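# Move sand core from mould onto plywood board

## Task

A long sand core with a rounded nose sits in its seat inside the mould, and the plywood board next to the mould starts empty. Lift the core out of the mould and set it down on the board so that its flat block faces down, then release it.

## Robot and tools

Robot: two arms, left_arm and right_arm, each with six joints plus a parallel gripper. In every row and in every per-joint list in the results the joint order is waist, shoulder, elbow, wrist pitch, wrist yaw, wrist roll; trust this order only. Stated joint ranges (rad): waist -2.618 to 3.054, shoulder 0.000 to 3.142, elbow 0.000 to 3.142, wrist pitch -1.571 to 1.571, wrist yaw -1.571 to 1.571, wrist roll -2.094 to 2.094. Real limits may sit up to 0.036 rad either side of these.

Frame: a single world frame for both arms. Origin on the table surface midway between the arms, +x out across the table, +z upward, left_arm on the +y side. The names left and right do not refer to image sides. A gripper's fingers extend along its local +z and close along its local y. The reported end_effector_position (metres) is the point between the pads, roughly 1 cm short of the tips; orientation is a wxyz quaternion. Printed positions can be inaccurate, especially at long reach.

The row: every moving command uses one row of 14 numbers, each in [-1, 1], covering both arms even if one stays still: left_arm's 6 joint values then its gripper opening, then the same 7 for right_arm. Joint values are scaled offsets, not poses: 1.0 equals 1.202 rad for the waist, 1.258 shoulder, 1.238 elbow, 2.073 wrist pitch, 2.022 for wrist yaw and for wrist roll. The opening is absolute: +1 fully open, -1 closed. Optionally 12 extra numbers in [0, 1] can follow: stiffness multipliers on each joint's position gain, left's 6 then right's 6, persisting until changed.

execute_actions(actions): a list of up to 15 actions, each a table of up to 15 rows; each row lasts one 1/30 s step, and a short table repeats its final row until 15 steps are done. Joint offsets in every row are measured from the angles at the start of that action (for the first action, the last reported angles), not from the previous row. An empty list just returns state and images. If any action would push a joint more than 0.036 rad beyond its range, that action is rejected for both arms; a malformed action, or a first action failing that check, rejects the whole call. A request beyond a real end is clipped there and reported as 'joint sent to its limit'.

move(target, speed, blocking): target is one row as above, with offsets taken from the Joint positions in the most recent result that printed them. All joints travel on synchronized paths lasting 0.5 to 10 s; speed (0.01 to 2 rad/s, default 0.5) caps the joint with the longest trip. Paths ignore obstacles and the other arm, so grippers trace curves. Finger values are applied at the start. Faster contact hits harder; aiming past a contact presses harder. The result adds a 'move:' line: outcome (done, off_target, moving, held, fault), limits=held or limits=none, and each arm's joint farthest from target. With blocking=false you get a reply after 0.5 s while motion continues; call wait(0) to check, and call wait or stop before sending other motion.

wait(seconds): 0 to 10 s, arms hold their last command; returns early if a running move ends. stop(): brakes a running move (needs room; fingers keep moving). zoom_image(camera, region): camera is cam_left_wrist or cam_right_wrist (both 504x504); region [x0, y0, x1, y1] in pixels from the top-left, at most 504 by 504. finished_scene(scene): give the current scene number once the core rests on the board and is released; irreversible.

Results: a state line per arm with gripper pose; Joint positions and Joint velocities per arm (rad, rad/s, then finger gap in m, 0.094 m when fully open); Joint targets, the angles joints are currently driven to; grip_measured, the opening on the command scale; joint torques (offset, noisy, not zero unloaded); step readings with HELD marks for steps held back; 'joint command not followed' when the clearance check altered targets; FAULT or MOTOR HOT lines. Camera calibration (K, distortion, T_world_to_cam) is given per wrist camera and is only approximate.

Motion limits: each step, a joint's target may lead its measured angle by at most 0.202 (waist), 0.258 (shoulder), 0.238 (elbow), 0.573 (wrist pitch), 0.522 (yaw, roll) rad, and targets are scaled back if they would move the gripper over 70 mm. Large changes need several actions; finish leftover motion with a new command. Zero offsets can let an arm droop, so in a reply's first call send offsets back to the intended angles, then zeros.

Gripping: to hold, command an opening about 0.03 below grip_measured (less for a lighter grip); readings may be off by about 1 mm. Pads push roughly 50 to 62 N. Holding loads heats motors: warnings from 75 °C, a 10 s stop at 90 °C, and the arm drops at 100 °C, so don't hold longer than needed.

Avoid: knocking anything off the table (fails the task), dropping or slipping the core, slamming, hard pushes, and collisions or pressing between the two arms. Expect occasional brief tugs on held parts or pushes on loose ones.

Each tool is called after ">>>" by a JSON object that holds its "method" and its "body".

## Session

>>> {"method": "execute_actions", "body": {"actions": []}}

Scene clock: 0.00 s.
left_arm: end_effector_position=(+0.1694, +0.1732, +0.3859) grip_measured=+1.000 end_effector_quat_wxyz=(+0.249, -0.283, +0.750, -0.543) | right_arm: end_effector_position=(+0.3041, +0.0957, +0.2450) grip_measured=+1.000 end_effector_quat_wxyz=(-0.568, +0.739, -0.316, +0.175)
Joint names: [waist, shoulder, elbow, wrist pitch, wrist yaw, wrist roll]
Joint positions: left_arm=[-1.084  0.66   1.197 -0.834 -0.209 -1.565  0.094] | right_arm=[ 0.566  1.476  0.981  0.197 -0.106 -1.499  0.094]
Joint velocities: left_arm=[-0.012  0.002  0.007  0.037  0.007  0.022  0.   ] | right_arm=[-0.007 -0.007 -0.012  0.022 -0.022 -0.081  0.   ]
Joint torques (N m, as the arm reports them, + toward a larger angle): no reading
Motor temperatures (°C, as the motors report them): left_arm=[28 28 28 27 29 27] | right_arm=[27 28 27 30 26 27]
Joint targets: left_arm=[-1.084 0.655 1.200 -0.851 -0.211 -1.561] | right_arm=[0.566 1.472 0.986 0.184 -0.109 -1.492]
Joint stiffness scale: left_arm=[1. 1. 1. 1. 1. 1.] | right_arm=[1. 1. 1. 1. 1. 1.]
camera_calibration (this result's frames):
cam_left_wrist: T_world_to_cam=[[0.189837, -0.253895, 0.948419, -0.344697], [-0.882909, -0.46668, 0.0517932, 0.24417], [0.429458, -0.8472, -0.312759, 0.298514], [0, 0, 0, 1]] pos_world=[0.152817, 0.279334, 0.407634]
cam_right_wrist: T_world_to_cam=[[0.164408, 0.28057, 0.945648, -0.301287], [0.34915, -0.913179, 0.210234, -0.0288561], [0.922531, 0.295609, -0.248095, -0.121342], [0, 0, 0, 1]] pos_world=[0.171551, 0.0940511, 0.260874]

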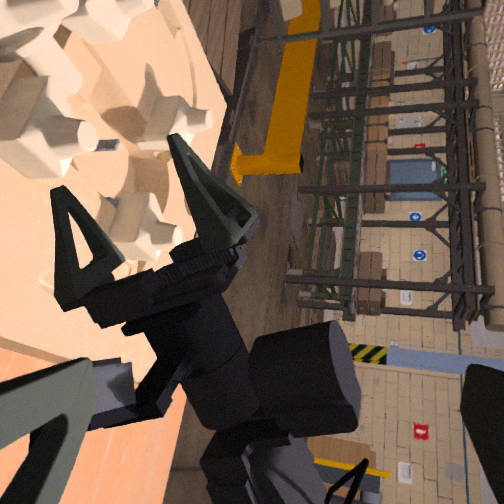

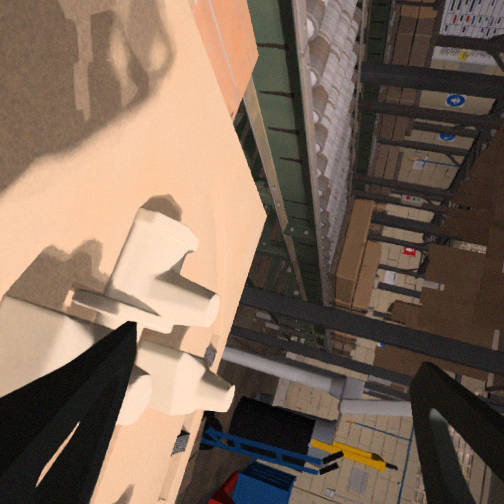

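>>> {"method": "move", "body": {"target": [0.9,0.4,0.2,-0.2,0.103,0.79,1,-1,-0.5,0,0,0,0,1], "speed": 1.2}}

>>> {"method": "move", "body": {"target": [-0.4,0.5,0.55,-0.05,0,0,0.3,0,0,0,0,0,0,1], "speed": 1}}

Scene clock: 3.40 s.
left_arm: end_effector_position=(+0.2915, +0.3637, +0.2809) grip_measured=+1.000 end_effector_quat_wxyz=(+0.304, -0.023, +0.952, +0.018) | right_arm: end_effector_position=(+0.2711, -0.3634, +0.4843) grip_measured=+1.000 end_effector_quat_wxyz=(-0.484, +0.333, -0.484, +0.648)
Joint names: [waist, shoulder, elbow, wrist pitch, wrist yaw, wrist roll]
Joint positions: left_arm=[-0.015  1.152  1.423 -1.223 -0.007  0.024  0.094] | right_arm=[-0.628  0.866  0.981  0.201 -0.104 -1.499  0.094]
Joint velocities: left_arm=[-0.012 -0.042 -0.007  0.022 -0.022 -0.051  0.   ] | right_arm=[-0.012  0.012 -0.007 -0.037 -0.051  0.007  0.   ]
Joint torques (N m, as the arm reports them, + toward a larger angle): left_arm=[ 1.   -1.64  8.11  0.82  0.1   0.05] | right_arm=[-0.56 -2.3   6.9   1.75 -0.01  0.  ]
Motor temperatures (°C, as the motors report them): left_arm=[28 28 28 27 29 27] | right_arm=[27 28 28 31 26 27]
Joint targets: left_arm=[-0.002 1.163 1.445 -1.248 -0.001 0.033] | right_arm=[-0.636 0.847 0.981 0.197 -0.106 -1.499]
Joint stiffness scale: left_arm=[1. 1. 1. 1. 1. 1.] | right_arm=[1. 1. 1. 1. 1. 1.]
move: off_target (left_arm); limits=none; left_arm: farthest joint: the wrist pitch, 0.026 radians from its target (0.415 radians at the start); right_arm: farthest joint: the shoulder, 0.019 radians from its target (0.629 radians at the start)
camera_calibration (this result's frames):
cam_left_wrist: T_world_to_cam=[[0.0899706, -0.995482, -0.0303518, 0.353857], [-0.948173, -0.0762902, -0.308459, 0.424546], [0.30475, 0.0565311, -0.950753, 0.261547], [0, 0, 0, 1]] pos_world=[0.291, 0.369862, 0.390362]
cam_right_wrist: T_world_to_cam=[[-0.224162, 0.204713, 0.952808, -0.319088], [-0.769238, -0.637444, -0.0440177, 0.0397035], [0.598351, -0.742804, 0.300364, -0.450949], [0, 0, 0, 1]] pos_world=[0.22884, -0.244336, 0.441227]

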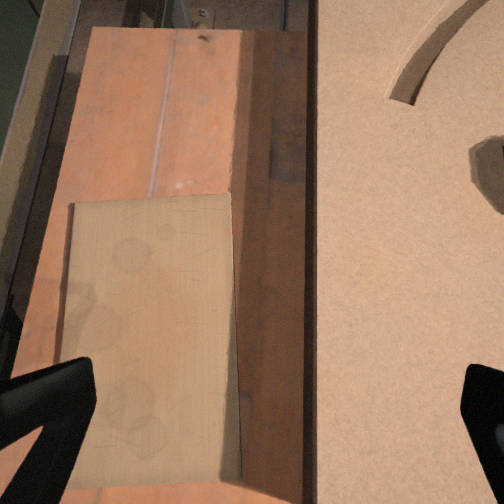

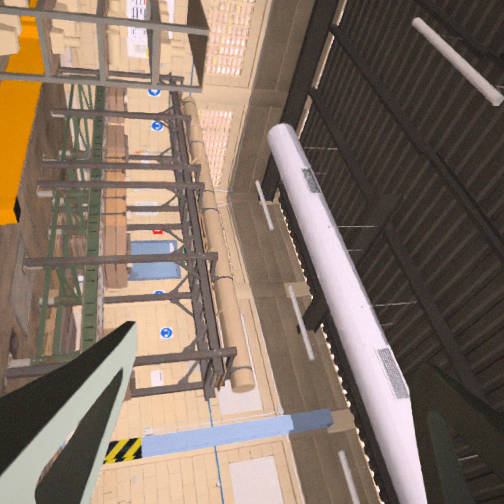

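Scene clock: 4.90 s.
left_arm: end_effector_position=(+0.4065, +0.1759, +0.3000) grip_measured=+0.302 end_effector_quat_wxyz=(+0.280, +0.204, +0.937, -0.051) | right_arm: end_effector_position=(+0.2711, -0.3634, +0.4843) grip_measured=+1.000 end_effector_quat_wxyz=(-0.484, +0.333, -0.484, +0.648)
Joint names: [waist, shoulder, elbow, wrist pitch, wrist yaw, wrist roll]
Joint positions: left_arm=[-0.492  1.776  2.083 -1.3   -0.006  0.024  0.061] | right_arm=[-0.628  0.866  0.981  0.201 -0.104 -1.499  0.094]
Joint velocities: left_arm=[ 0.022  0.017  0.002  0.007  0.051 -0.037  0.001] | right_arm=[-0.007 -0.002  0.002 -0.007  0.022 -0.066  0.   ]
Joint torques (N m, as the arm reports them, + toward a larger angle): left_arm=[-0.21 -8.92  7.85  0.77  0.01 -0.04] | right_arm=[ 0.05 -0.5   6.92  1.78  0.    0.  ]
Motor temperatures (°C, as the motors report them): left_arm=[28 28 28 27 29 27] | right_arm=[27 28 28 32 26 27]
Joint targets: left_arm=[-0.496 1.781 2.104 -1.326 -0.007 0.024] | right_arm=[-0.628 0.866 0.981 0.201 -0.104 -1.499]
Joint stiffness scale: left_arm=[1. 1. 1. 1. 1. 1.] | right_arm=[1. 1. 1. 1. 1. 1.]
move: off_target (left_arm); limits=none; left_arm: farthest joint: the wrist pitch, 0.026 radians from its target (0.104 radians at the start); right_arm: farthest joint: the waist, 0.000 radians from its target (0.000 radians at the start)
camera_calibration (this result's frames):
cam_left_wrist: T_world_to_cam=[[-0.378756, -0.925004, -0.0302025, 0.335249], [-0.888497, 0.372555, -0.267909, 0.409834], [0.259069, -0.0746372, -0.962971, 0.300526], [0, 0, 0, 1]] pos_world=[0.413257, 0.179851, 0.409321]
cam_right_wrist: T_world_to_cam=[[-0.224162, 0.204713, 0.952808, -0.319088], [-0.769238, -0.637444, -0.0440177, 0.0397035], [0.598351, -0.742804, 0.300364, -0.450949], [0, 0, 0, 1]] pos_world=[0.22884, -0.244336, 0.441227]

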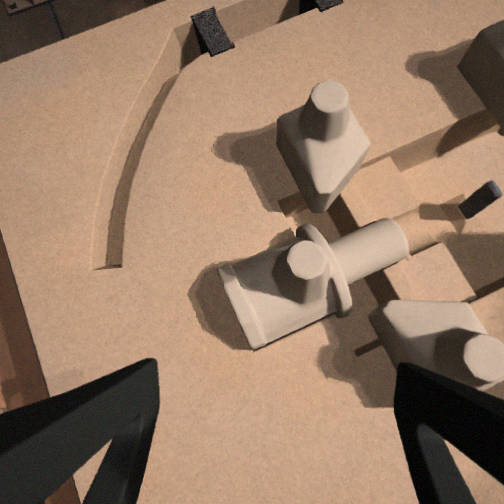

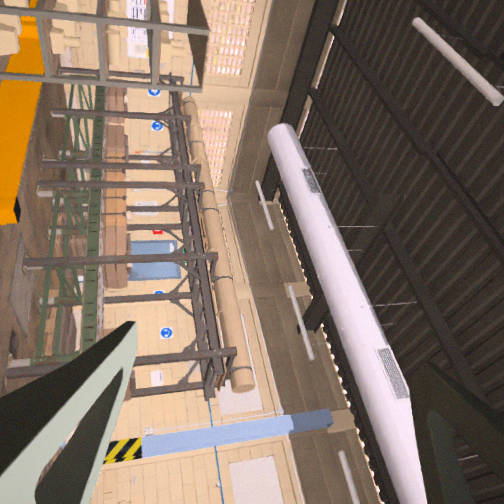

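>>> {"method": "move", "body": {"target": [-0.045,0.335,0.25,-0.045,0,0,0.3,0,0,0,0,0,0,1], "speed": 0.7}}

Scene clock: 7.10 s.
left_arm: end_effector_position=(+0.4636, +0.1281, +0.2034) grip_measured=+0.302 end_effector_quat_wxyz=(+0.183, +0.230, +0.955, -0.037) | right_arm: end_effector_position=(+0.2711, -0.3634, +0.4843) grip_measured=+1.000 end_effector_quat_wxyz=(-0.484, +0.333, -0.484, +0.648)
Joint names: [waist, shoulder, elbow, wrist pitch, wrist yaw, wrist roll]
Joint positions: left_arm=[-0.535  2.196  2.372 -1.37  -0.006  0.024  0.061] | right_arm=[-0.628  0.866  0.981  0.201 -0.104 -1.499  0.094]
Joint velocities: left_arm=[ 0.002 -0.007 -0.002 -0.007  0.007 -0.095 -0.   ] | right_arm=[-0.002 -0.007 -0.002 -0.022  0.007  0.022  0.   ]
Joint torques (N m, as the arm reports them, + toward a larger angle): left_arm=[ -0.84 -13.53   8.04   0.45   0.03  -0.04] | right_arm=[ 0.05 -0.5   6.89  1.78  0.    0.  ]
Motor temperatures (°C, as the motors report them): left_arm=[28 29 29 27 29 27] | right_arm=[27 28 28 32 26 27]
Joint targets: left_arm=[-0.546 2.198 2.393 -1.394 -0.006 0.024] | right_arm=[-0.628 0.866 0.981 0.201 -0.104 -1.499]
Joint stiffness scale: left_arm=[1. 1. 1. 1. 1. 1.] | right_arm=[1. 1. 1. 1. 1. 1.]
move: off_target (left_arm); limits=none; left_arm: farthest joint: the wrist pitch, 0.023 radians from its target (0.093 radians at the start); right_arm: farthest joint: the waist, 0.000 radians from its target (0.000 radians at the start)
camera_calibration (this result's frames):
cam_left_wrist: T_world_to_cam=[[-0.424021, -0.905045, -0.0331548, 0.328702], [-0.902324, 0.425315, -0.0701354, 0.411863], [0.077577, 0.00017747, -0.996986, 0.270612], [0, 0, 0, 1]] pos_world=[0.490017, 0.122271, 0.309581]
cam_right_wrist: T_world_to_cam=[[-0.224162, 0.204713, 0.952808, -0.319088], [-0.769238, -0.637444, -0.0440177, 0.0397035], [0.598351, -0.742804, 0.300364, -0.450949], [0, 0, 0, 1]] pos_world=[0.22884, -0.244336, 0.441227]

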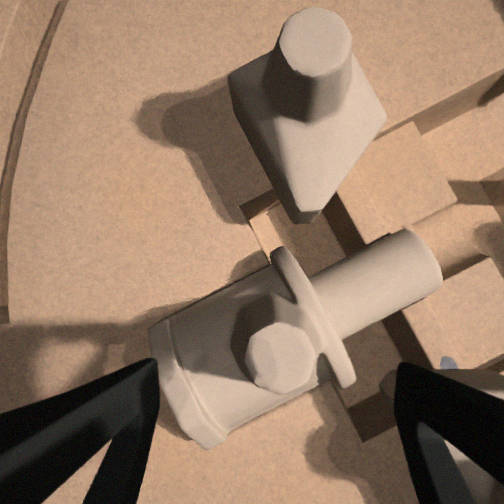

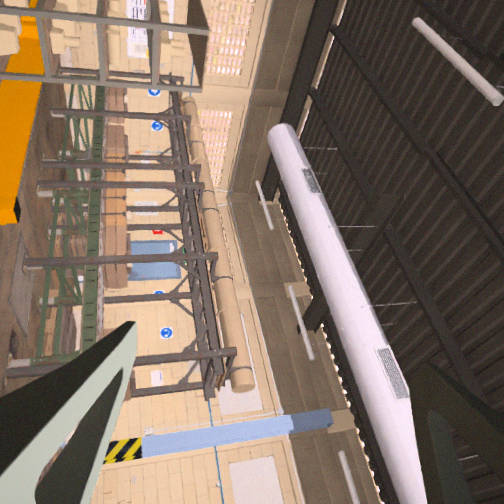

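>>> {"method": "move", "body": {"target": [-0.014,-0.081,-0.36,0.172,0,0,0,0,0,0,0,0,0,1], "speed": 0.4}}

>>> {"method": "move", "body": {"target": [-0.01,-0.015,0,0,0,0,-0.5,0,0,0,0,0,0,1]}}

Scene clock: 9.80 s.
left_arm: end_effector_position=(+0.4654, +0.1246, +0.1327) grip_measured=+0.001 end_effector_quat_wxyz=(+0.186, +0.232, +0.954, -0.038) | right_arm: end_effector_position=(+0.2711, -0.3634, +0.4843) grip_measured=+1.000 end_effector_quat_wxyz=(-0.484, +0.333, -0.484, +0.648)
Joint names: [waist, shoulder, elbow, wrist pitch, wrist yaw, wrist roll]
Joint positions: left_arm=[-0.54   2.11   1.942 -1.021 -0.005  0.024  0.047] | right_arm=[-0.628  0.866  0.981  0.201 -0.104 -1.499  0.094]
Joint velocities: left_arm=[ 0.002 -0.012 -0.007  0.007  0.022  0.022 -0.001] | right_arm=[-0.002  0.017  0.027 -0.022 -0.037  0.007  0.   ]
Joint torques (N m, as the arm reports them, + toward a larger angle): left_arm=[ -0.84 -14.92   5.77   0.76   0.02  -0.03] | right_arm=[ 0.05 -0.52  6.88  1.78  0.    0.  ]
Motor temperatures (°C, as the motors report them): left_arm=[28 30 29 27 29 27] | right_arm=[27 28 29 33 26 27]
Joint targets: left_arm=[-0.552 2.094 1.926 -1.014 -0.006 0.024] | right_arm=[-0.628 0.866 0.981 0.201 -0.104 -1.499]
Joint stiffness scale: left_arm=[1. 1. 1. 1. 1. 1.] | right_arm=[1. 1. 1. 1. 1. 1.]
move: done; limits=none; left_arm: farthest joint: the shoulder, 0.016 radians from its target (0.102 radians at the start); right_arm: farthest joint: the waist, 0.000 radians from its target (0.000 radians at the start)
camera_calibration (this result's frames):
cam_left_wrist: T_world_to_cam=[[-0.428122, -0.903128, -0.032735, 0.325584], [-0.899943, 0.429361, -0.0758388, 0.409178], [0.0825473, -0.0030087, -0.996583, 0.198039], [0, 0, 0, 1]] pos_world=[0.491279, 0.118954, 0.239051]
cam_right_wrist: T_world_to_cam=[[-0.224162, 0.204713, 0.952808, -0.319088], [-0.769238, -0.637444, -0.0440177, 0.0397035], [0.598351, -0.742804, 0.300364, -0.450949], [0, 0, 0, 1]] pos_world=[0.22884, -0.244336, 0.441227]

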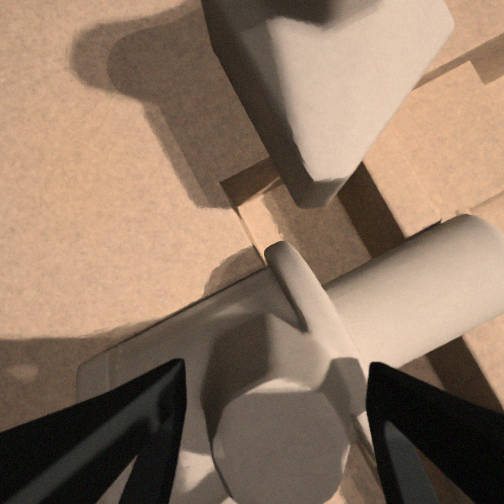

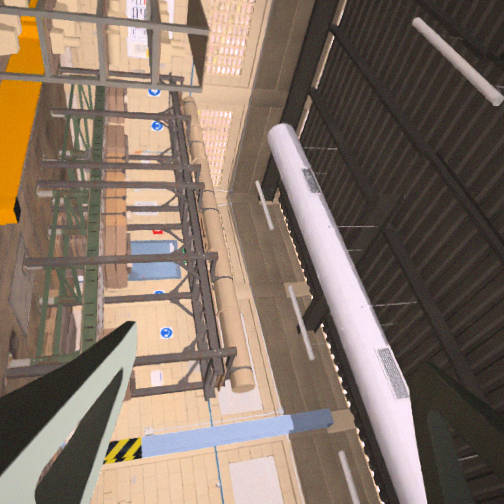

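Scene clock: 10.50 s.
left_arm: end_effector_position=(+0.4653, +0.1243, +0.1327) grip_measured=-0.244 end_effector_quat_wxyz=(+0.186, +0.232, +0.954, -0.039) | right_arm: end_effector_position=(+0.2711, -0.3634, +0.4843) grip_measured=+1.000 end_effector_quat_wxyz=(-0.484, +0.333, -0.484, +0.648)
Joint names: [waist, shoulder, elbow, wrist pitch, wrist yaw, wrist roll]
Joint positions: left_arm=[-0.54   2.11   1.942 -1.021 -0.004  0.024  0.036] | right_arm=[-0.628  0.866  0.981  0.201 -0.104 -1.499  0.094]
Joint velocities: left_arm=[-0.002 -0.032 -0.002  0.051  0.022  0.022 -0.001] | right_arm=[ 0.002  0.027  0.002 -0.007  0.022 -0.007  0.   ]
Joint torques (N m, as the arm reports them, + toward a larger angle): left_arm=[ -0.95 -15.14   6.99   0.72   0.03  -0.04] | right_arm=[ 0.02 -0.51  6.91  1.78  0.01  0.01]
Motor temperatures (°C, as the motors report them): left_arm=[28 30 29 28 29 27] | right_arm=[27 28 29 33 26 27]
Joint targets: left_arm=[-0.552 2.091 1.942 -1.021 -0.005 0.024] | right_arm=[-0.628 0.866 0.981 0.201 -0.104 -1.499]
Joint stiffness scale: left_arm=[1. 1. 1. 1. 1. 1.] | right_arm=[1. 1. 1. 1. 1. 1.]
move: done; limits=none; left_arm: farthest joint: the shoulder, 0.019 radians from its target (0.019 radians at the start); right_arm: farthest joint: the waist, 0.000 radians from its target (0.000 radians at the start)
camera_calibration (this result's frames):
cam_left_wrist: T_world_to_cam=[[-0.428656, -0.902925, -0.0313198, 0.325347], [-0.899746, 0.429777, -0.0758265, 0.409031], [0.0819261, -0.00432358, -0.996629, 0.198505], [0, 0, 0, 1]] pos_world=[0.491223, 0.11883, 0.239041]
cam_right_wrist: T_world_to_cam=[[-0.224162, 0.204713, 0.952808, -0.319088], [-0.769238, -0.637444, -0.0440177, 0.0397035], [0.598351, -0.742804, 0.300364, -0.450949], [0, 0, 0, 1]] pos_world=[0.22884, -0.244336, 0.441227]

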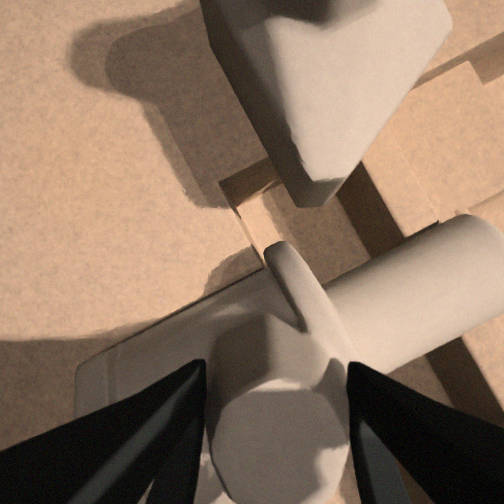

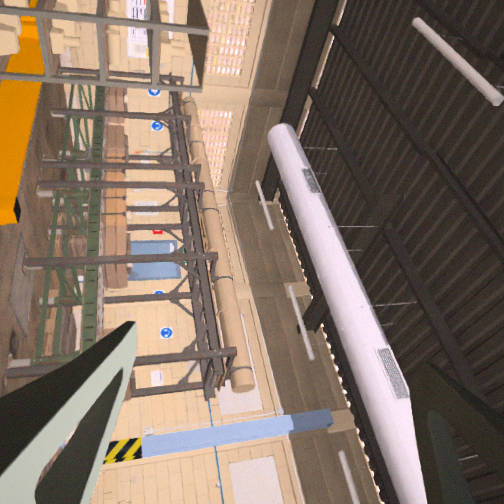

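>>> {"method": "move", "body": {"target": [0,0.05,0.385,-0.16,0,0,-0.5,0,0,0,0,0,0,1], "speed": 0.3}}

>>> {"method": "move", "body": {"target": [0.25,-0.08,0.02,0.02,0,0,-0.5,0,0,0,0,0,0,1], "speed": 0.4}}

>>> {"method": "move", "body": {"target": [0.525,-0.6,-0.75,0.105,0,0,-0.5,0,0,0,0,0,0,1]}}

Scene clock: 15.00 s.
left_arm: end_effector_position=(+0.4589, +0.1273, +0.2024) grip_measured=-0.244 end_effector_quat_wxyz=(+0.175, +0.233, +0.956, -0.037) | right_arm: end_effector_position=(+0.2711, -0.3634, +0.4843) grip_measured=+1.000 end_effector_quat_wxyz=(-0.484, +0.333, -0.484, +0.648)
Joint names: [waist, shoulder, elbow, wrist pitch, wrist yaw, wrist roll]
Joint positions: left_arm=[-0.54   2.196  2.373 -1.387 -0.003  0.024  0.036] | right_arm=[-0.628  0.866  0.981  0.201 -0.104 -1.499  0.094]
Joint velocities: left_arm=[-0.017 -0.012 -0.002 -0.051  0.007  0.022 -0.   ] | right_arm=[ 0.017 -0.002  0.017  0.037 -0.007 -0.007  0.   ]
Joint torques (N m, as the arm reports them, + toward a larger angle): left_arm=[  0.04 -15.58   9.9    1.01   0.05  -0.04] | right_arm=[ 0.03 -0.52  6.9   1.78  0.01  0.  ]
Motor temperatures (°C, as the motors report them): left_arm=[28 32 30 28 29 27] | right_arm=[27 28 29 34 26 27]
Joint targets: left_arm=[-0.540 2.173 2.419 -1.352 -0.004 0.024] | right_arm=[-0.628 0.866 0.981 0.201 -0.104 -1.499]
Joint stiffness scale: left_arm=[1. 1. 1. 1. 1. 1.] | right_arm=[1. 1. 1. 1. 1. 1.]
move: off_target (left_arm); limits=none; left_arm: farthest joint: the elbow, 0.046 radians from its target (0.477 radians at the start); right_arm: farthest joint: the waist, 0.000 radians from its target (0.000 radians at the start)
camera_calibration (this result's frames):
cam_left_wrist: T_world_to_cam=[[-0.429512, -0.902535, -0.0308324, 0.327715], [-0.900898, 0.430595, -0.0545044, 0.403425], [0.0624684, 0.00436655, -0.998037, 0.276601], [0, 0, 0, 1]] pos_world=[0.486924, 0.120853, 0.308151]
cam_right_wrist: T_world_to_cam=[[-0.224162, 0.204713, 0.952808, -0.319088], [-0.769238, -0.637444, -0.0440177, 0.0397035], [0.598351, -0.742804, 0.300364, -0.450949], [0, 0, 0, 1]] pos_world=[0.22884, -0.244336, 0.441227]

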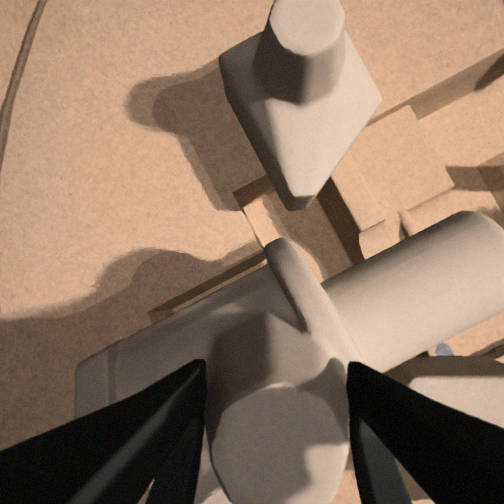

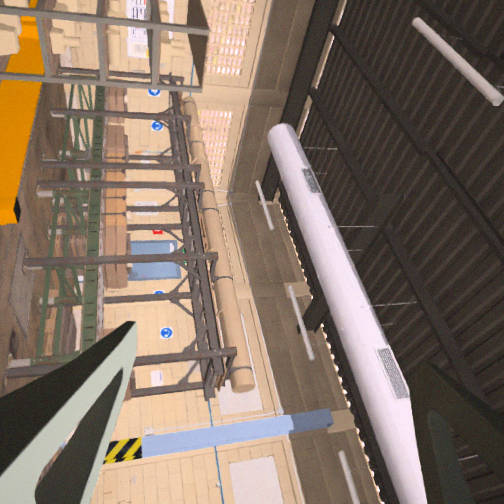

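Scene clock: 16.30 s.
left_arm: end_effector_position=(+0.4928, +0.2720, +0.2198) grip_measured=-0.244 end_effector_quat_wxyz=(+0.188, +0.085, +0.978, -0.008) | right_arm: end_effector_position=(+0.2711, -0.3634, +0.4843) grip_measured=+1.000 end_effector_quat_wxyz=(-0.484, +0.333, -0.484, +0.648)
Joint names: [waist, shoulder, elbow, wrist pitch, wrist yaw, wrist roll]
Joint positions: left_arm=[-0.236  2.148  2.364 -1.408 -0.007  0.024  0.036] | right_arm=[-0.628  0.866  0.981  0.201 -0.104 -1.499  0.094]
Joint velocities: left_arm=[-0.007 -0.012 -0.002  0.066 -0.007  0.022 -0.   ] | right_arm=[-0.012 -0.002 -0.022  0.022  0.051 -0.051  0.   ]
Joint torques (N m, as the arm reports them, + toward a larger angle): left_arm=[ -0.26 -17.64   8.88   1.31   0.07  -0.04] | right_arm=[ 0.04 -0.53  6.89  1.78  0.    0.  ]
Motor temperatures (°C, as the motors report them): left_arm=[28 32 30 28 29 27] | right_arm=[27 28 29 34 26 27]
Joint targets: left_arm=[-0.239 2.095 2.398 -1.346 -0.003 0.024] | right_arm=[-0.628 0.866 0.981 0.201 -0.104 -1.499]
Joint stiffness scale: left_arm=[1. 1. 1. 1. 1. 1.] | right_arm=[1. 1. 1. 1. 1. 1.]
move: off_target (left_arm); limits=none; left_arm: farthest joint: the wrist pitch, 0.062 radians from its target (0.042 radians at the start); right_arm: farthest joint: the waist, 0.000 radians from its target (0.000 radians at the start)
camera_calibration (this result's frames):
cam_left_wrist: T_world_to_cam=[[-0.137897, -0.989844, -0.0345455, 0.354242], [-0.987485, 0.140096, -0.0724316, 0.498199], [0.0765356, 0.0241251, -0.996775, 0.278689], [0, 0, 0, 1]] pos_world=[0.519483, 0.274126, 0.326113]
cam_right_wrist: T_world_to_cam=[[-0.224162, 0.204713, 0.952808, -0.319088], [-0.769238, -0.637444, -0.0440177, 0.0397035], [0.598351, -0.742804, 0.300364, -0.450949], [0, 0, 0, 1]] pos_world=[0.22884, -0.244336, 0.441227]

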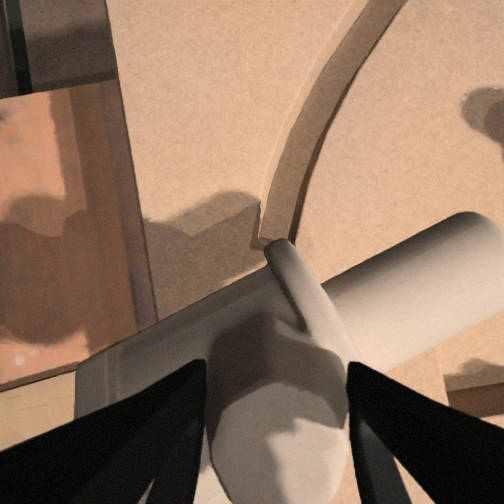

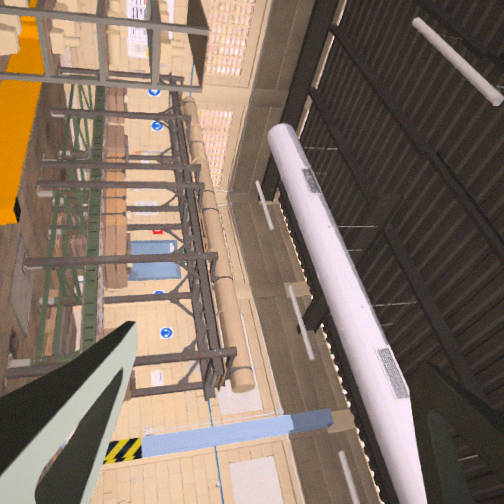

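Scene clock: 18.77 s.
left_arm: end_effector_position=(+0.2874, +0.4843, +0.1993) grip_measured=-0.244 end_effector_quat_wxyz=(+0.148, -0.221, +0.963, +0.043) | right_arm: end_effector_position=(+0.2711, -0.3634, +0.4843) grip_measured=+1.000 end_effector_quat_wxyz=(-0.484, +0.333, -0.484, +0.648)
Joint names: [waist, shoulder, elbow, wrist pitch, wrist yaw, wrist roll]
Joint positions: left_arm=[ 0.387  1.44   1.422 -1.245 -0.011  0.024  0.036] | right_arm=[-0.628  0.866  0.981  0.201 -0.104 -1.499  0.094]
Joint velocities: left_arm=[-0.017  0.007 -0.007  0.066 -0.022 -0.007  0.   ] | right_arm=[ 0.002 -0.002 -0.007 -0.037  0.037  0.007  0.   ]
Joint torques (N m, as the arm reports them, + toward a larger angle): left_arm=[ 0.76 -9.84  7.73  1.11  0.09 -0.04] | right_arm=[ 0.05 -0.51  6.9   1.78  0.01  0.  ]
Motor temperatures (°C, as the motors report them): left_arm=[28 33 30 28 29 27] | right_arm=[27 28 29 34 26 27]
Joint targets: left_arm=[0.395 1.393 1.435 -1.190 -0.008 0.024] | right_arm=[-0.628 0.866 0.981 0.201 -0.104 -1.499]
Joint stiffness scale: left_arm=[1. 1. 1. 1. 1. 1.] | right_arm=[1. 1. 1. 1. 1. 1.]
move: off_target (left_arm); limits=none; left_arm: farthest joint: the wrist pitch, 0.054 radians from its target (0.217 radians at the start); right_arm: farthest joint: the waist, 0.000 radians from its target (0.000 radians at the start)
camera_calibration (this result's frames):
cam_left_wrist: T_world_to_cam=[[0.464306, -0.884819, -0.0389357, 0.312336], [-0.885536, -0.464563, -0.00272502, 0.513775], [-0.0156769, 0.0357442, -0.999238, 0.290209], [0, 0, 0, 1]] pos_world=[0.314497, 0.504668, 0.303549]
cam_right_wrist: T_world_to_cam=[[-0.224162, 0.204713, 0.952808, -0.319088], [-0.769238, -0.637444, -0.0440177, 0.0397035], [0.598351, -0.742804, 0.300364, -0.450949], [0, 0, 0, 1]] pos_world=[0.22884, -0.244336, 0.441227]

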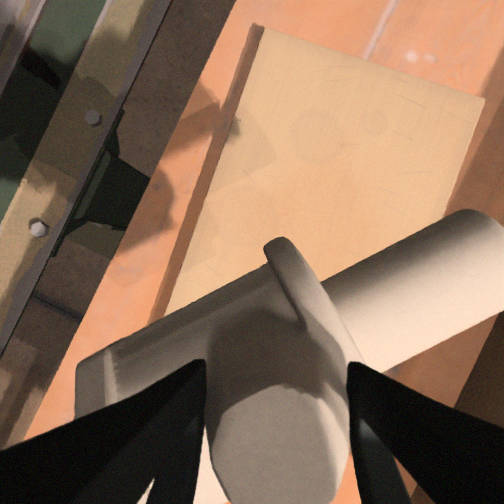

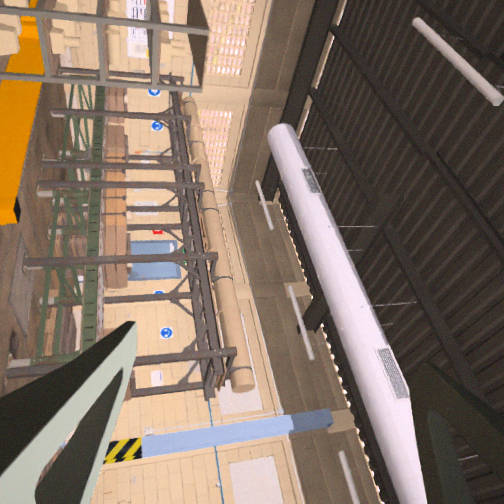

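>>> {"method": "move", "body": {"target": [0,-0.065,-0.36,0.27,0,0,-0.5,0,0,0,0,0,0,1], "speed": 0.3}}

>>> {"method": "move", "body": {"target": [0,0,-0.05,0.045,0,0,-0.5,0,0,0,0,0,0,1], "speed": 0.1}}

Scene clock: 22.73 s.
left_arm: end_effector_position=(+0.2953, +0.4883, +0.1004) grip_measured=-0.244 end_effector_quat_wxyz=(+0.184, -0.219, +0.957, +0.052) | right_arm: end_effector_position=(+0.2711, -0.3634, +0.4843) grip_measured=+1.000 end_effector_quat_wxyz=(-0.484, +0.333, -0.484, +0.648)
Joint names: [waist, shoulder, elbow, wrist pitch, wrist yaw, wrist roll]
Joint positions: left_arm=[ 0.387  1.4    0.968 -0.754 -0.011  0.024  0.036] | right_arm=[-0.628  0.866  0.981  0.201 -0.104 -1.499  0.094]
Joint velocities: left_arm=[-0.007 -0.012  0.002 -0.051 -0.022 -0.007  0.001] | right_arm=[-0.002 -0.002 -0.017 -0.066 -0.007  0.051  0.   ]
Joint torques (N m, as the arm reports them, + toward a larger angle): left_arm=[-0.01 -9.38  7.6   1.38  0.03 -0.02] | right_arm=[ 0.04 -0.51  6.9   1.78  0.01  0.  ]
Motor temperatures (°C, as the motors report them): left_arm=[28 33 30 28 29 27] | right_arm=[27 28 29 35 26 27]
Joint targets: left_arm=[0.387 1.358 0.976 -0.685 -0.011 0.024] | right_arm=[-0.628 0.866 0.981 0.201 -0.104 -1.499]
Joint stiffness scale: left_arm=[1. 1. 1. 1. 1. 1.] | right_arm=[1. 1. 1. 1. 1. 1.]
move: off_target (left_arm); limits=none; left_arm: farthest joint: the wrist pitch, 0.069 radians from its target (0.559 radians at the start); right_arm: farthest joint: the waist, 0.000 radians from its target (0.000 radians at the start)
camera_calibration (this result's frames):
cam_left_wrist: T_world_to_cam=[[0.466908, -0.883489, -0.0380046, 0.306876], [-0.882788, -0.463158, -0.0785533, 0.528533], [0.0517988, 0.0702272, -0.996185, 0.154256], [0, 0, 0, 1]] pos_world=[0.315309, 0.505083, 0.206848]
cam_right_wrist: T_world_to_cam=[[-0.224162, 0.204713, 0.952808, -0.319088], [-0.769238, -0.637444, -0.0440177, 0.0397035], [0.598351, -0.742804, 0.300364, -0.450949], [0, 0, 0, 1]] pos_world=[0.22884, -0.244336, 0.441227]

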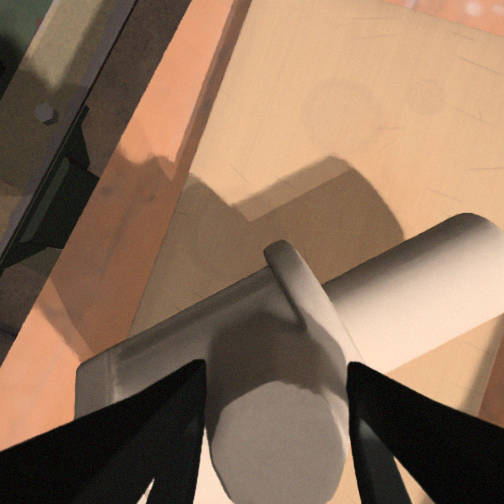

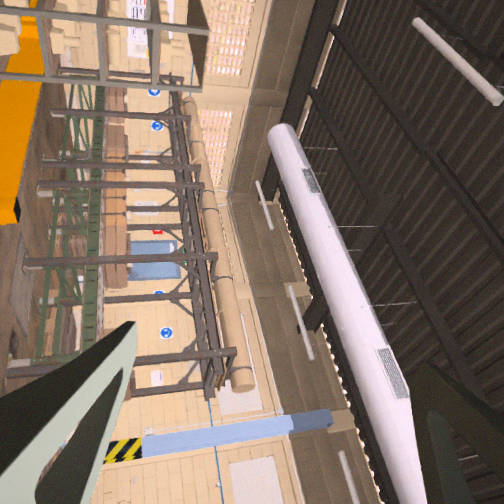

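Scene clock: 24.00 s.
left_arm: end_effector_position=(+0.2953, +0.4883, +0.0982) grip_measured=-0.244 end_effector_quat_wxyz=(+0.191, -0.219, +0.955, +0.054) | right_arm: end_effector_position=(+0.2711, -0.3634, +0.4843) grip_measured=+1.000 end_effector_quat_wxyz=(-0.484, +0.333, -0.484, +0.648)
Joint names: [waist, shoulder, elbow, wrist pitch, wrist yaw, wrist roll]
Joint positions: left_arm=[ 0.387  1.388  0.944 -0.726 -0.011  0.024  0.036] | right_arm=[-0.628  0.866  0.981  0.201 -0.104 -1.499  0.094]
Joint velocities: left_arm=[-0.007 -0.002  0.007  0.11   0.037 -0.007 -0.   ] | right_arm=[-0.007  0.012 -0.002  0.125 -0.051  0.051  0.   ]
Joint torques (N m, as the arm reports them, + toward a larger angle): left_arm=[ 0.04 -4.7   4.05  1.39  0.04 -0.02] | right_arm=[ 0.03 -0.52  6.89  1.78  0.    0.  ]
Motor temperatures (°C, as the motors report them): left_arm=[28 32 30 28 29 27] | right_arm=[27 28 29 35 26 27]
Joint targets: left_arm=[0.387 1.400 0.906 -0.661 -0.011 0.024] | right_arm=[-0.628 0.866 0.981 0.201 -0.104 -1.499]
Joint stiffness scale: left_arm=[1. 1. 1. 1. 1. 1.] | right_arm=[1. 1. 1. 1. 1. 1.]
move: off_target (left_arm); limits=none; left_arm: farthest joint: the wrist pitch, 0.066 radians from its target (0.094 radians at the start); right_arm: farthest joint: the waist, 0.000 radians from its target (0.000 radians at the start)
camera_calibration (this result's frames):
cam_left_wrist: T_world_to_cam=[[0.467436, -0.883219, -0.0377854, 0.306485], [-0.881585, -0.462543, -0.0941343, 0.529234], [0.0656639, 0.0773128, -0.994842, 0.144417], [0, 0, 0, 1]] pos_world=[0.31382, 0.504322, 0.205072]
cam_right_wrist: T_world_to_cam=[[-0.224162, 0.204713, 0.952808, -0.319088], [-0.769238, -0.637444, -0.0440177, 0.0397035], [0.598351, -0.742804, 0.300364, -0.450949], [0, 0, 0, 1]] pos_world=[0.22884, -0.244336, 0.441227]

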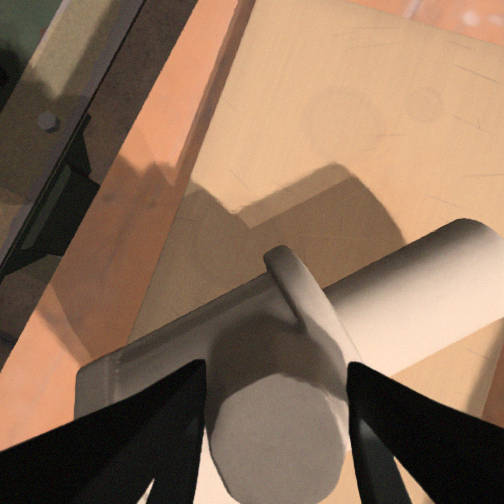

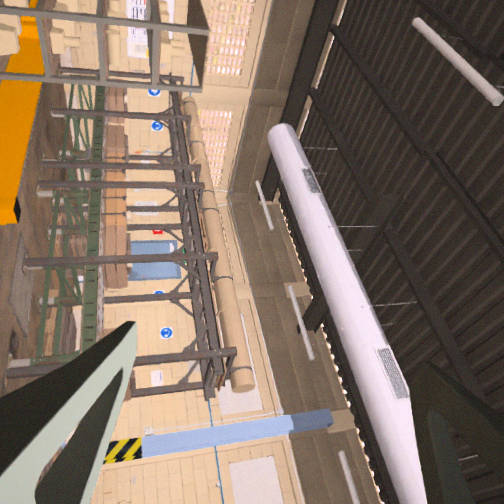

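The back corner is close to the edge, so I'll nudge it inward about 1 cm.

>>> {"method": "move", "body": {"target": [-0.045,-0.02,0.04,0.02,0,0,-0.5,0,0,0,0,0,0,1], "speed": 0.1}}

>>> {"method": "move", "body": {"target": [0,0,0,0,0,0,0,0,0,0,0,0,0,1]}}

>>> {"method": "move", "body": {"target": [0,-0.05,0.5,-0.36,0,0,0.1,0,0,0,0,0,0,1], "speed": 0.8}}

Scene clock: 26.37 s.
left_arm: end_effector_position=(+0.3009, +0.4787, +0.1003) grip_measured=-0.244 end_effector_quat_wxyz=(+0.193, -0.200, +0.959, +0.055) | right_arm: end_effector_position=(+0.2711, -0.3634, +0.4843) grip_measured=+1.000 end_effector_quat_wxyz=(-0.484, +0.333, -0.484, +0.648)
Joint names: [waist, shoulder, elbow, wrist pitch, wrist yaw, wrist roll]
Joint positions: left_arm=[ 0.346  1.386  0.949 -0.73  -0.021  0.024  0.036] | right_arm=[-0.628  0.866  0.981  0.201 -0.104 -1.499  0.094]
Joint velocities: left_arm=[ 0.002  0.022  0.007 -0.066 -0.066 -0.022 -0.   ] | right_arm=[-0.002 -0.022  0.002 -0.022 -0.066 -0.007  0.   ]
Joint torques (N m, as the arm reports them, + toward a larger angle): left_arm=[-1.08 -7.71 10.35  1.18  0.12 -0.04] | right_arm=[ 0.04 -0.49  6.9   1.78  0.    0.01]
Motor temperatures (°C, as the motors report them): left_arm=[28 32 30 28 29 27] | right_arm=[27 28 29 35 26 27]
Joint targets: left_arm=[0.333 1.363 0.993 -0.685 -0.011 0.024] | right_arm=[-0.628 0.866 0.981 0.201 -0.104 -1.499]
Joint stiffness scale: left_arm=[1. 1. 1. 1. 1. 1.] | right_arm=[1. 1. 1. 1. 1. 1.]
move: off_target (left_arm); limits=none; left_arm: farthest joint: the wrist pitch, 0.045 radians from its target (0.042 radians at the start); right_arm: farthest joint: the waist, 0.000 radians from its target (0.000 radians at the start)
camera_calibration (this result's frames):
cam_left_wrist: T_world_to_cam=[[0.434486, -0.89946, -0.0468409, 0.314014], [-0.8981, -0.428723, -0.0980424, 0.519142], [0.0681035, 0.0846659, -0.994079, 0.142544], [0, 0, 0, 1]] pos_world=[0.320099, 0.492943, 0.207307]
cam_right_wrist: T_world_to_cam=[[-0.224162, 0.204713, 0.952808, -0.319088], [-0.769238, -0.637444, -0.0440177, 0.0397035], [0.598351, -0.742804, 0.300364, -0.450949], [0, 0, 0, 1]] pos_world=[0.22884, -0.244336, 0.441227]

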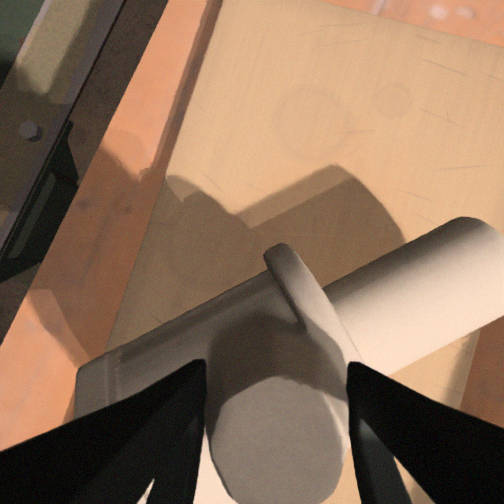

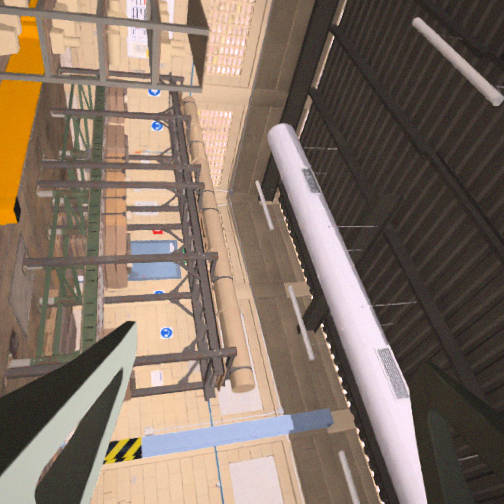

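Scene clock: 26.87 s.
left_arm: end_effector_position=(+0.3014, +0.4789, +0.1005) grip_measured=-0.002 end_effector_quat_wxyz=(+0.194, -0.200, +0.959, +0.056) | right_arm: end_effector_position=(+0.2711, -0.3634, +0.4843) grip_measured=+1.000 end_effector_quat_wxyz=(-0.484, +0.333, -0.484, +0.648)
Joint names: [waist, shoulder, elbow, wrist pitch, wrist yaw, wrist roll]
Joint positions: left_arm=[ 0.346  1.386  0.949 -0.727 -0.021  0.024  0.047] | right_arm=[-0.628  0.866  0.981  0.201 -0.104 -1.499  0.094]
Joint velocities: left_arm=[ 0.002  0.002 -0.012  0.022  0.022 -0.007 -0.001] | right_arm=[-0.002 -0.007  0.007 -0.007 -0.022 -0.037  0.   ]
Joint torques (N m, as the arm reports them, + toward a larger angle): left_arm=[ 0.08 -5.83  7.01  0.72  0.06 -0.05] | right_arm=[ 0.04 -0.52  6.9   1.78  0.01  0.01]
Motor temperatures (°C, as the motors report them): left_arm=[28 32 30 28 29 27] | right_arm=[27 28 30 35 26 27]
Joint targets: left_arm=[0.346 1.386 0.949 -0.730 -0.021 0.024] | right_arm=[-0.628 0.866 0.981 0.201 -0.104 -1.499]
Joint stiffness scale: left_arm=[1. 1. 1. 1. 1. 1.] | right_arm=[1. 1. 1. 1. 1. 1.]
move: done; limits=none; left_arm: farthest joint: the wrist pitch, 0.003 radians from its target (0.000 radians at the start); right_arm: farthest joint: the waist, 0.000 radians from its target (0.000 radians at the start)
camera_calibration (this result's frames):
cam_left_wrist: T_world_to_cam=[[0.434583, -0.899415, -0.0467988, 0.31396], [-0.897894, -0.428628, -0.10032, 0.519806], [0.0701698, 0.0856176, -0.993854, 0.141614], [0, 0, 0, 1]] pos_world=[0.320352, 0.493059, 0.207584]
cam_right_wrist: T_world_to_cam=[[-0.224162, 0.204713, 0.952808, -0.319088], [-0.769238, -0.637444, -0.0440177, 0.0397035], [0.598351, -0.742804, 0.300364, -0.450949], [0, 0, 0, 1]] pos_world=[0.22884, -0.244336, 0.441227]

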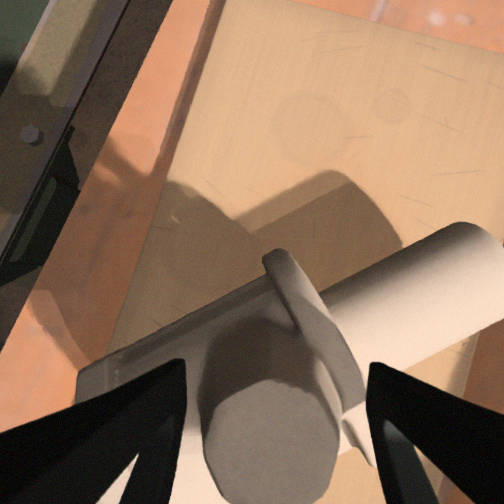

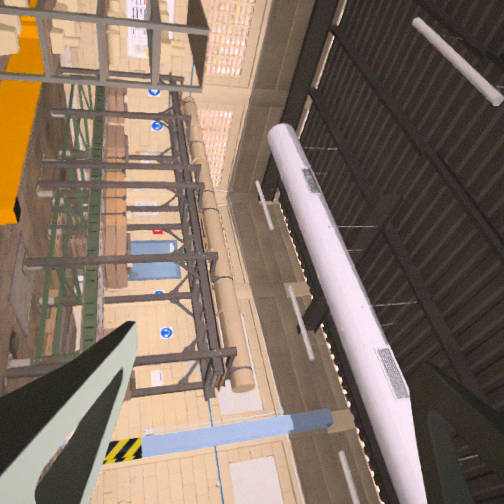

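Scene clock: 28.67 s.
left_arm: end_effector_position=(+0.2560, +0.4580, +0.2515) grip_measured=+0.098 end_effector_quat_wxyz=(+0.160, -0.201, +0.965, +0.048) | right_arm: end_effector_position=(+0.2711, -0.3634, +0.4843) grip_measured=+1.000 end_effector_quat_wxyz=(-0.484, +0.333, -0.484, +0.648)
Joint names: [waist, shoulder, elbow, wrist pitch, wrist yaw, wrist roll]
Joint positions: left_arm=[ 0.346  1.338  1.552 -1.451 -0.021  0.024  0.052] | right_arm=[-0.628  0.866  0.981  0.201 -0.104 -1.499  0.094]
Joint velocities: left_arm=[-0.017 -0.012  0.002  0.037  0.007  0.081  0.   ] | right_arm=[-0.007  0.002 -0.007  0.037  0.051  0.022  0.   ]
Joint torques (N m, as the arm reports them, + toward a larger angle): left_arm=[ 0.   -5.53  7.43  0.38  0.03 -0.03] | right_arm=[ 0.06 -0.51  6.91  1.78  0.    0.01]
Motor temperatures (°C, as the motors report them): left_arm=[28 32 30 28 29 27] | right_arm=[27 28 30 35 26 27]
Joint targets: left_arm=[0.346 1.323 1.568 -1.474 -0.021 0.024] | right_arm=[-0.628 0.866 0.981 0.201 -0.104 -1.499]
Joint stiffness scale: left_arm=[1. 1. 1. 1. 1. 1.] | right_arm=[1. 1. 1. 1. 1. 1.]
move: off_target (left_arm); limits=none; left_arm: farthest joint: the wrist pitch, 0.022 radians from its target (0.746 radians at the start); right_arm: farthest joint: the waist, 0.000 radians from its target (0.000 radians at the start)
camera_calibration (this result's frames):
cam_left_wrist: T_world_to_cam=[[0.431477, -0.900845, -0.0480069, 0.323703], [-0.90211, -0.43057, -0.0283929, 0.469118], [0.00490727, 0.0555585, -0.998443, 0.328289], [0, 0, 0, 1]] pos_world=[0.281915, 0.475356, 0.356637]
cam_right_wrist: T_world_to_cam=[[-0.224162, 0.204713, 0.952808, -0.319088], [-0.769238, -0.637444, -0.0440177, 0.0397035], [0.598351, -0.742804, 0.300364, -0.450949], [0, 0, 0, 1]] pos_world=[0.22884, -0.244336, 0.441227]

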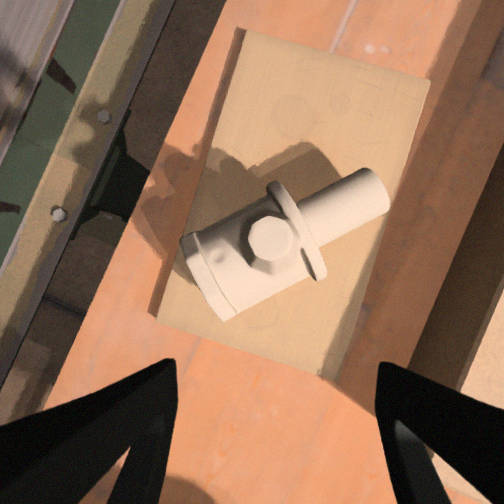

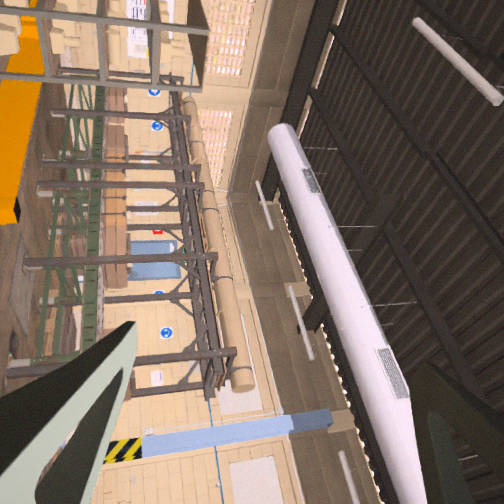

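>>> {"method": "finished_scene", "body": {"scene": 2}}

The scene is finished: the task was done.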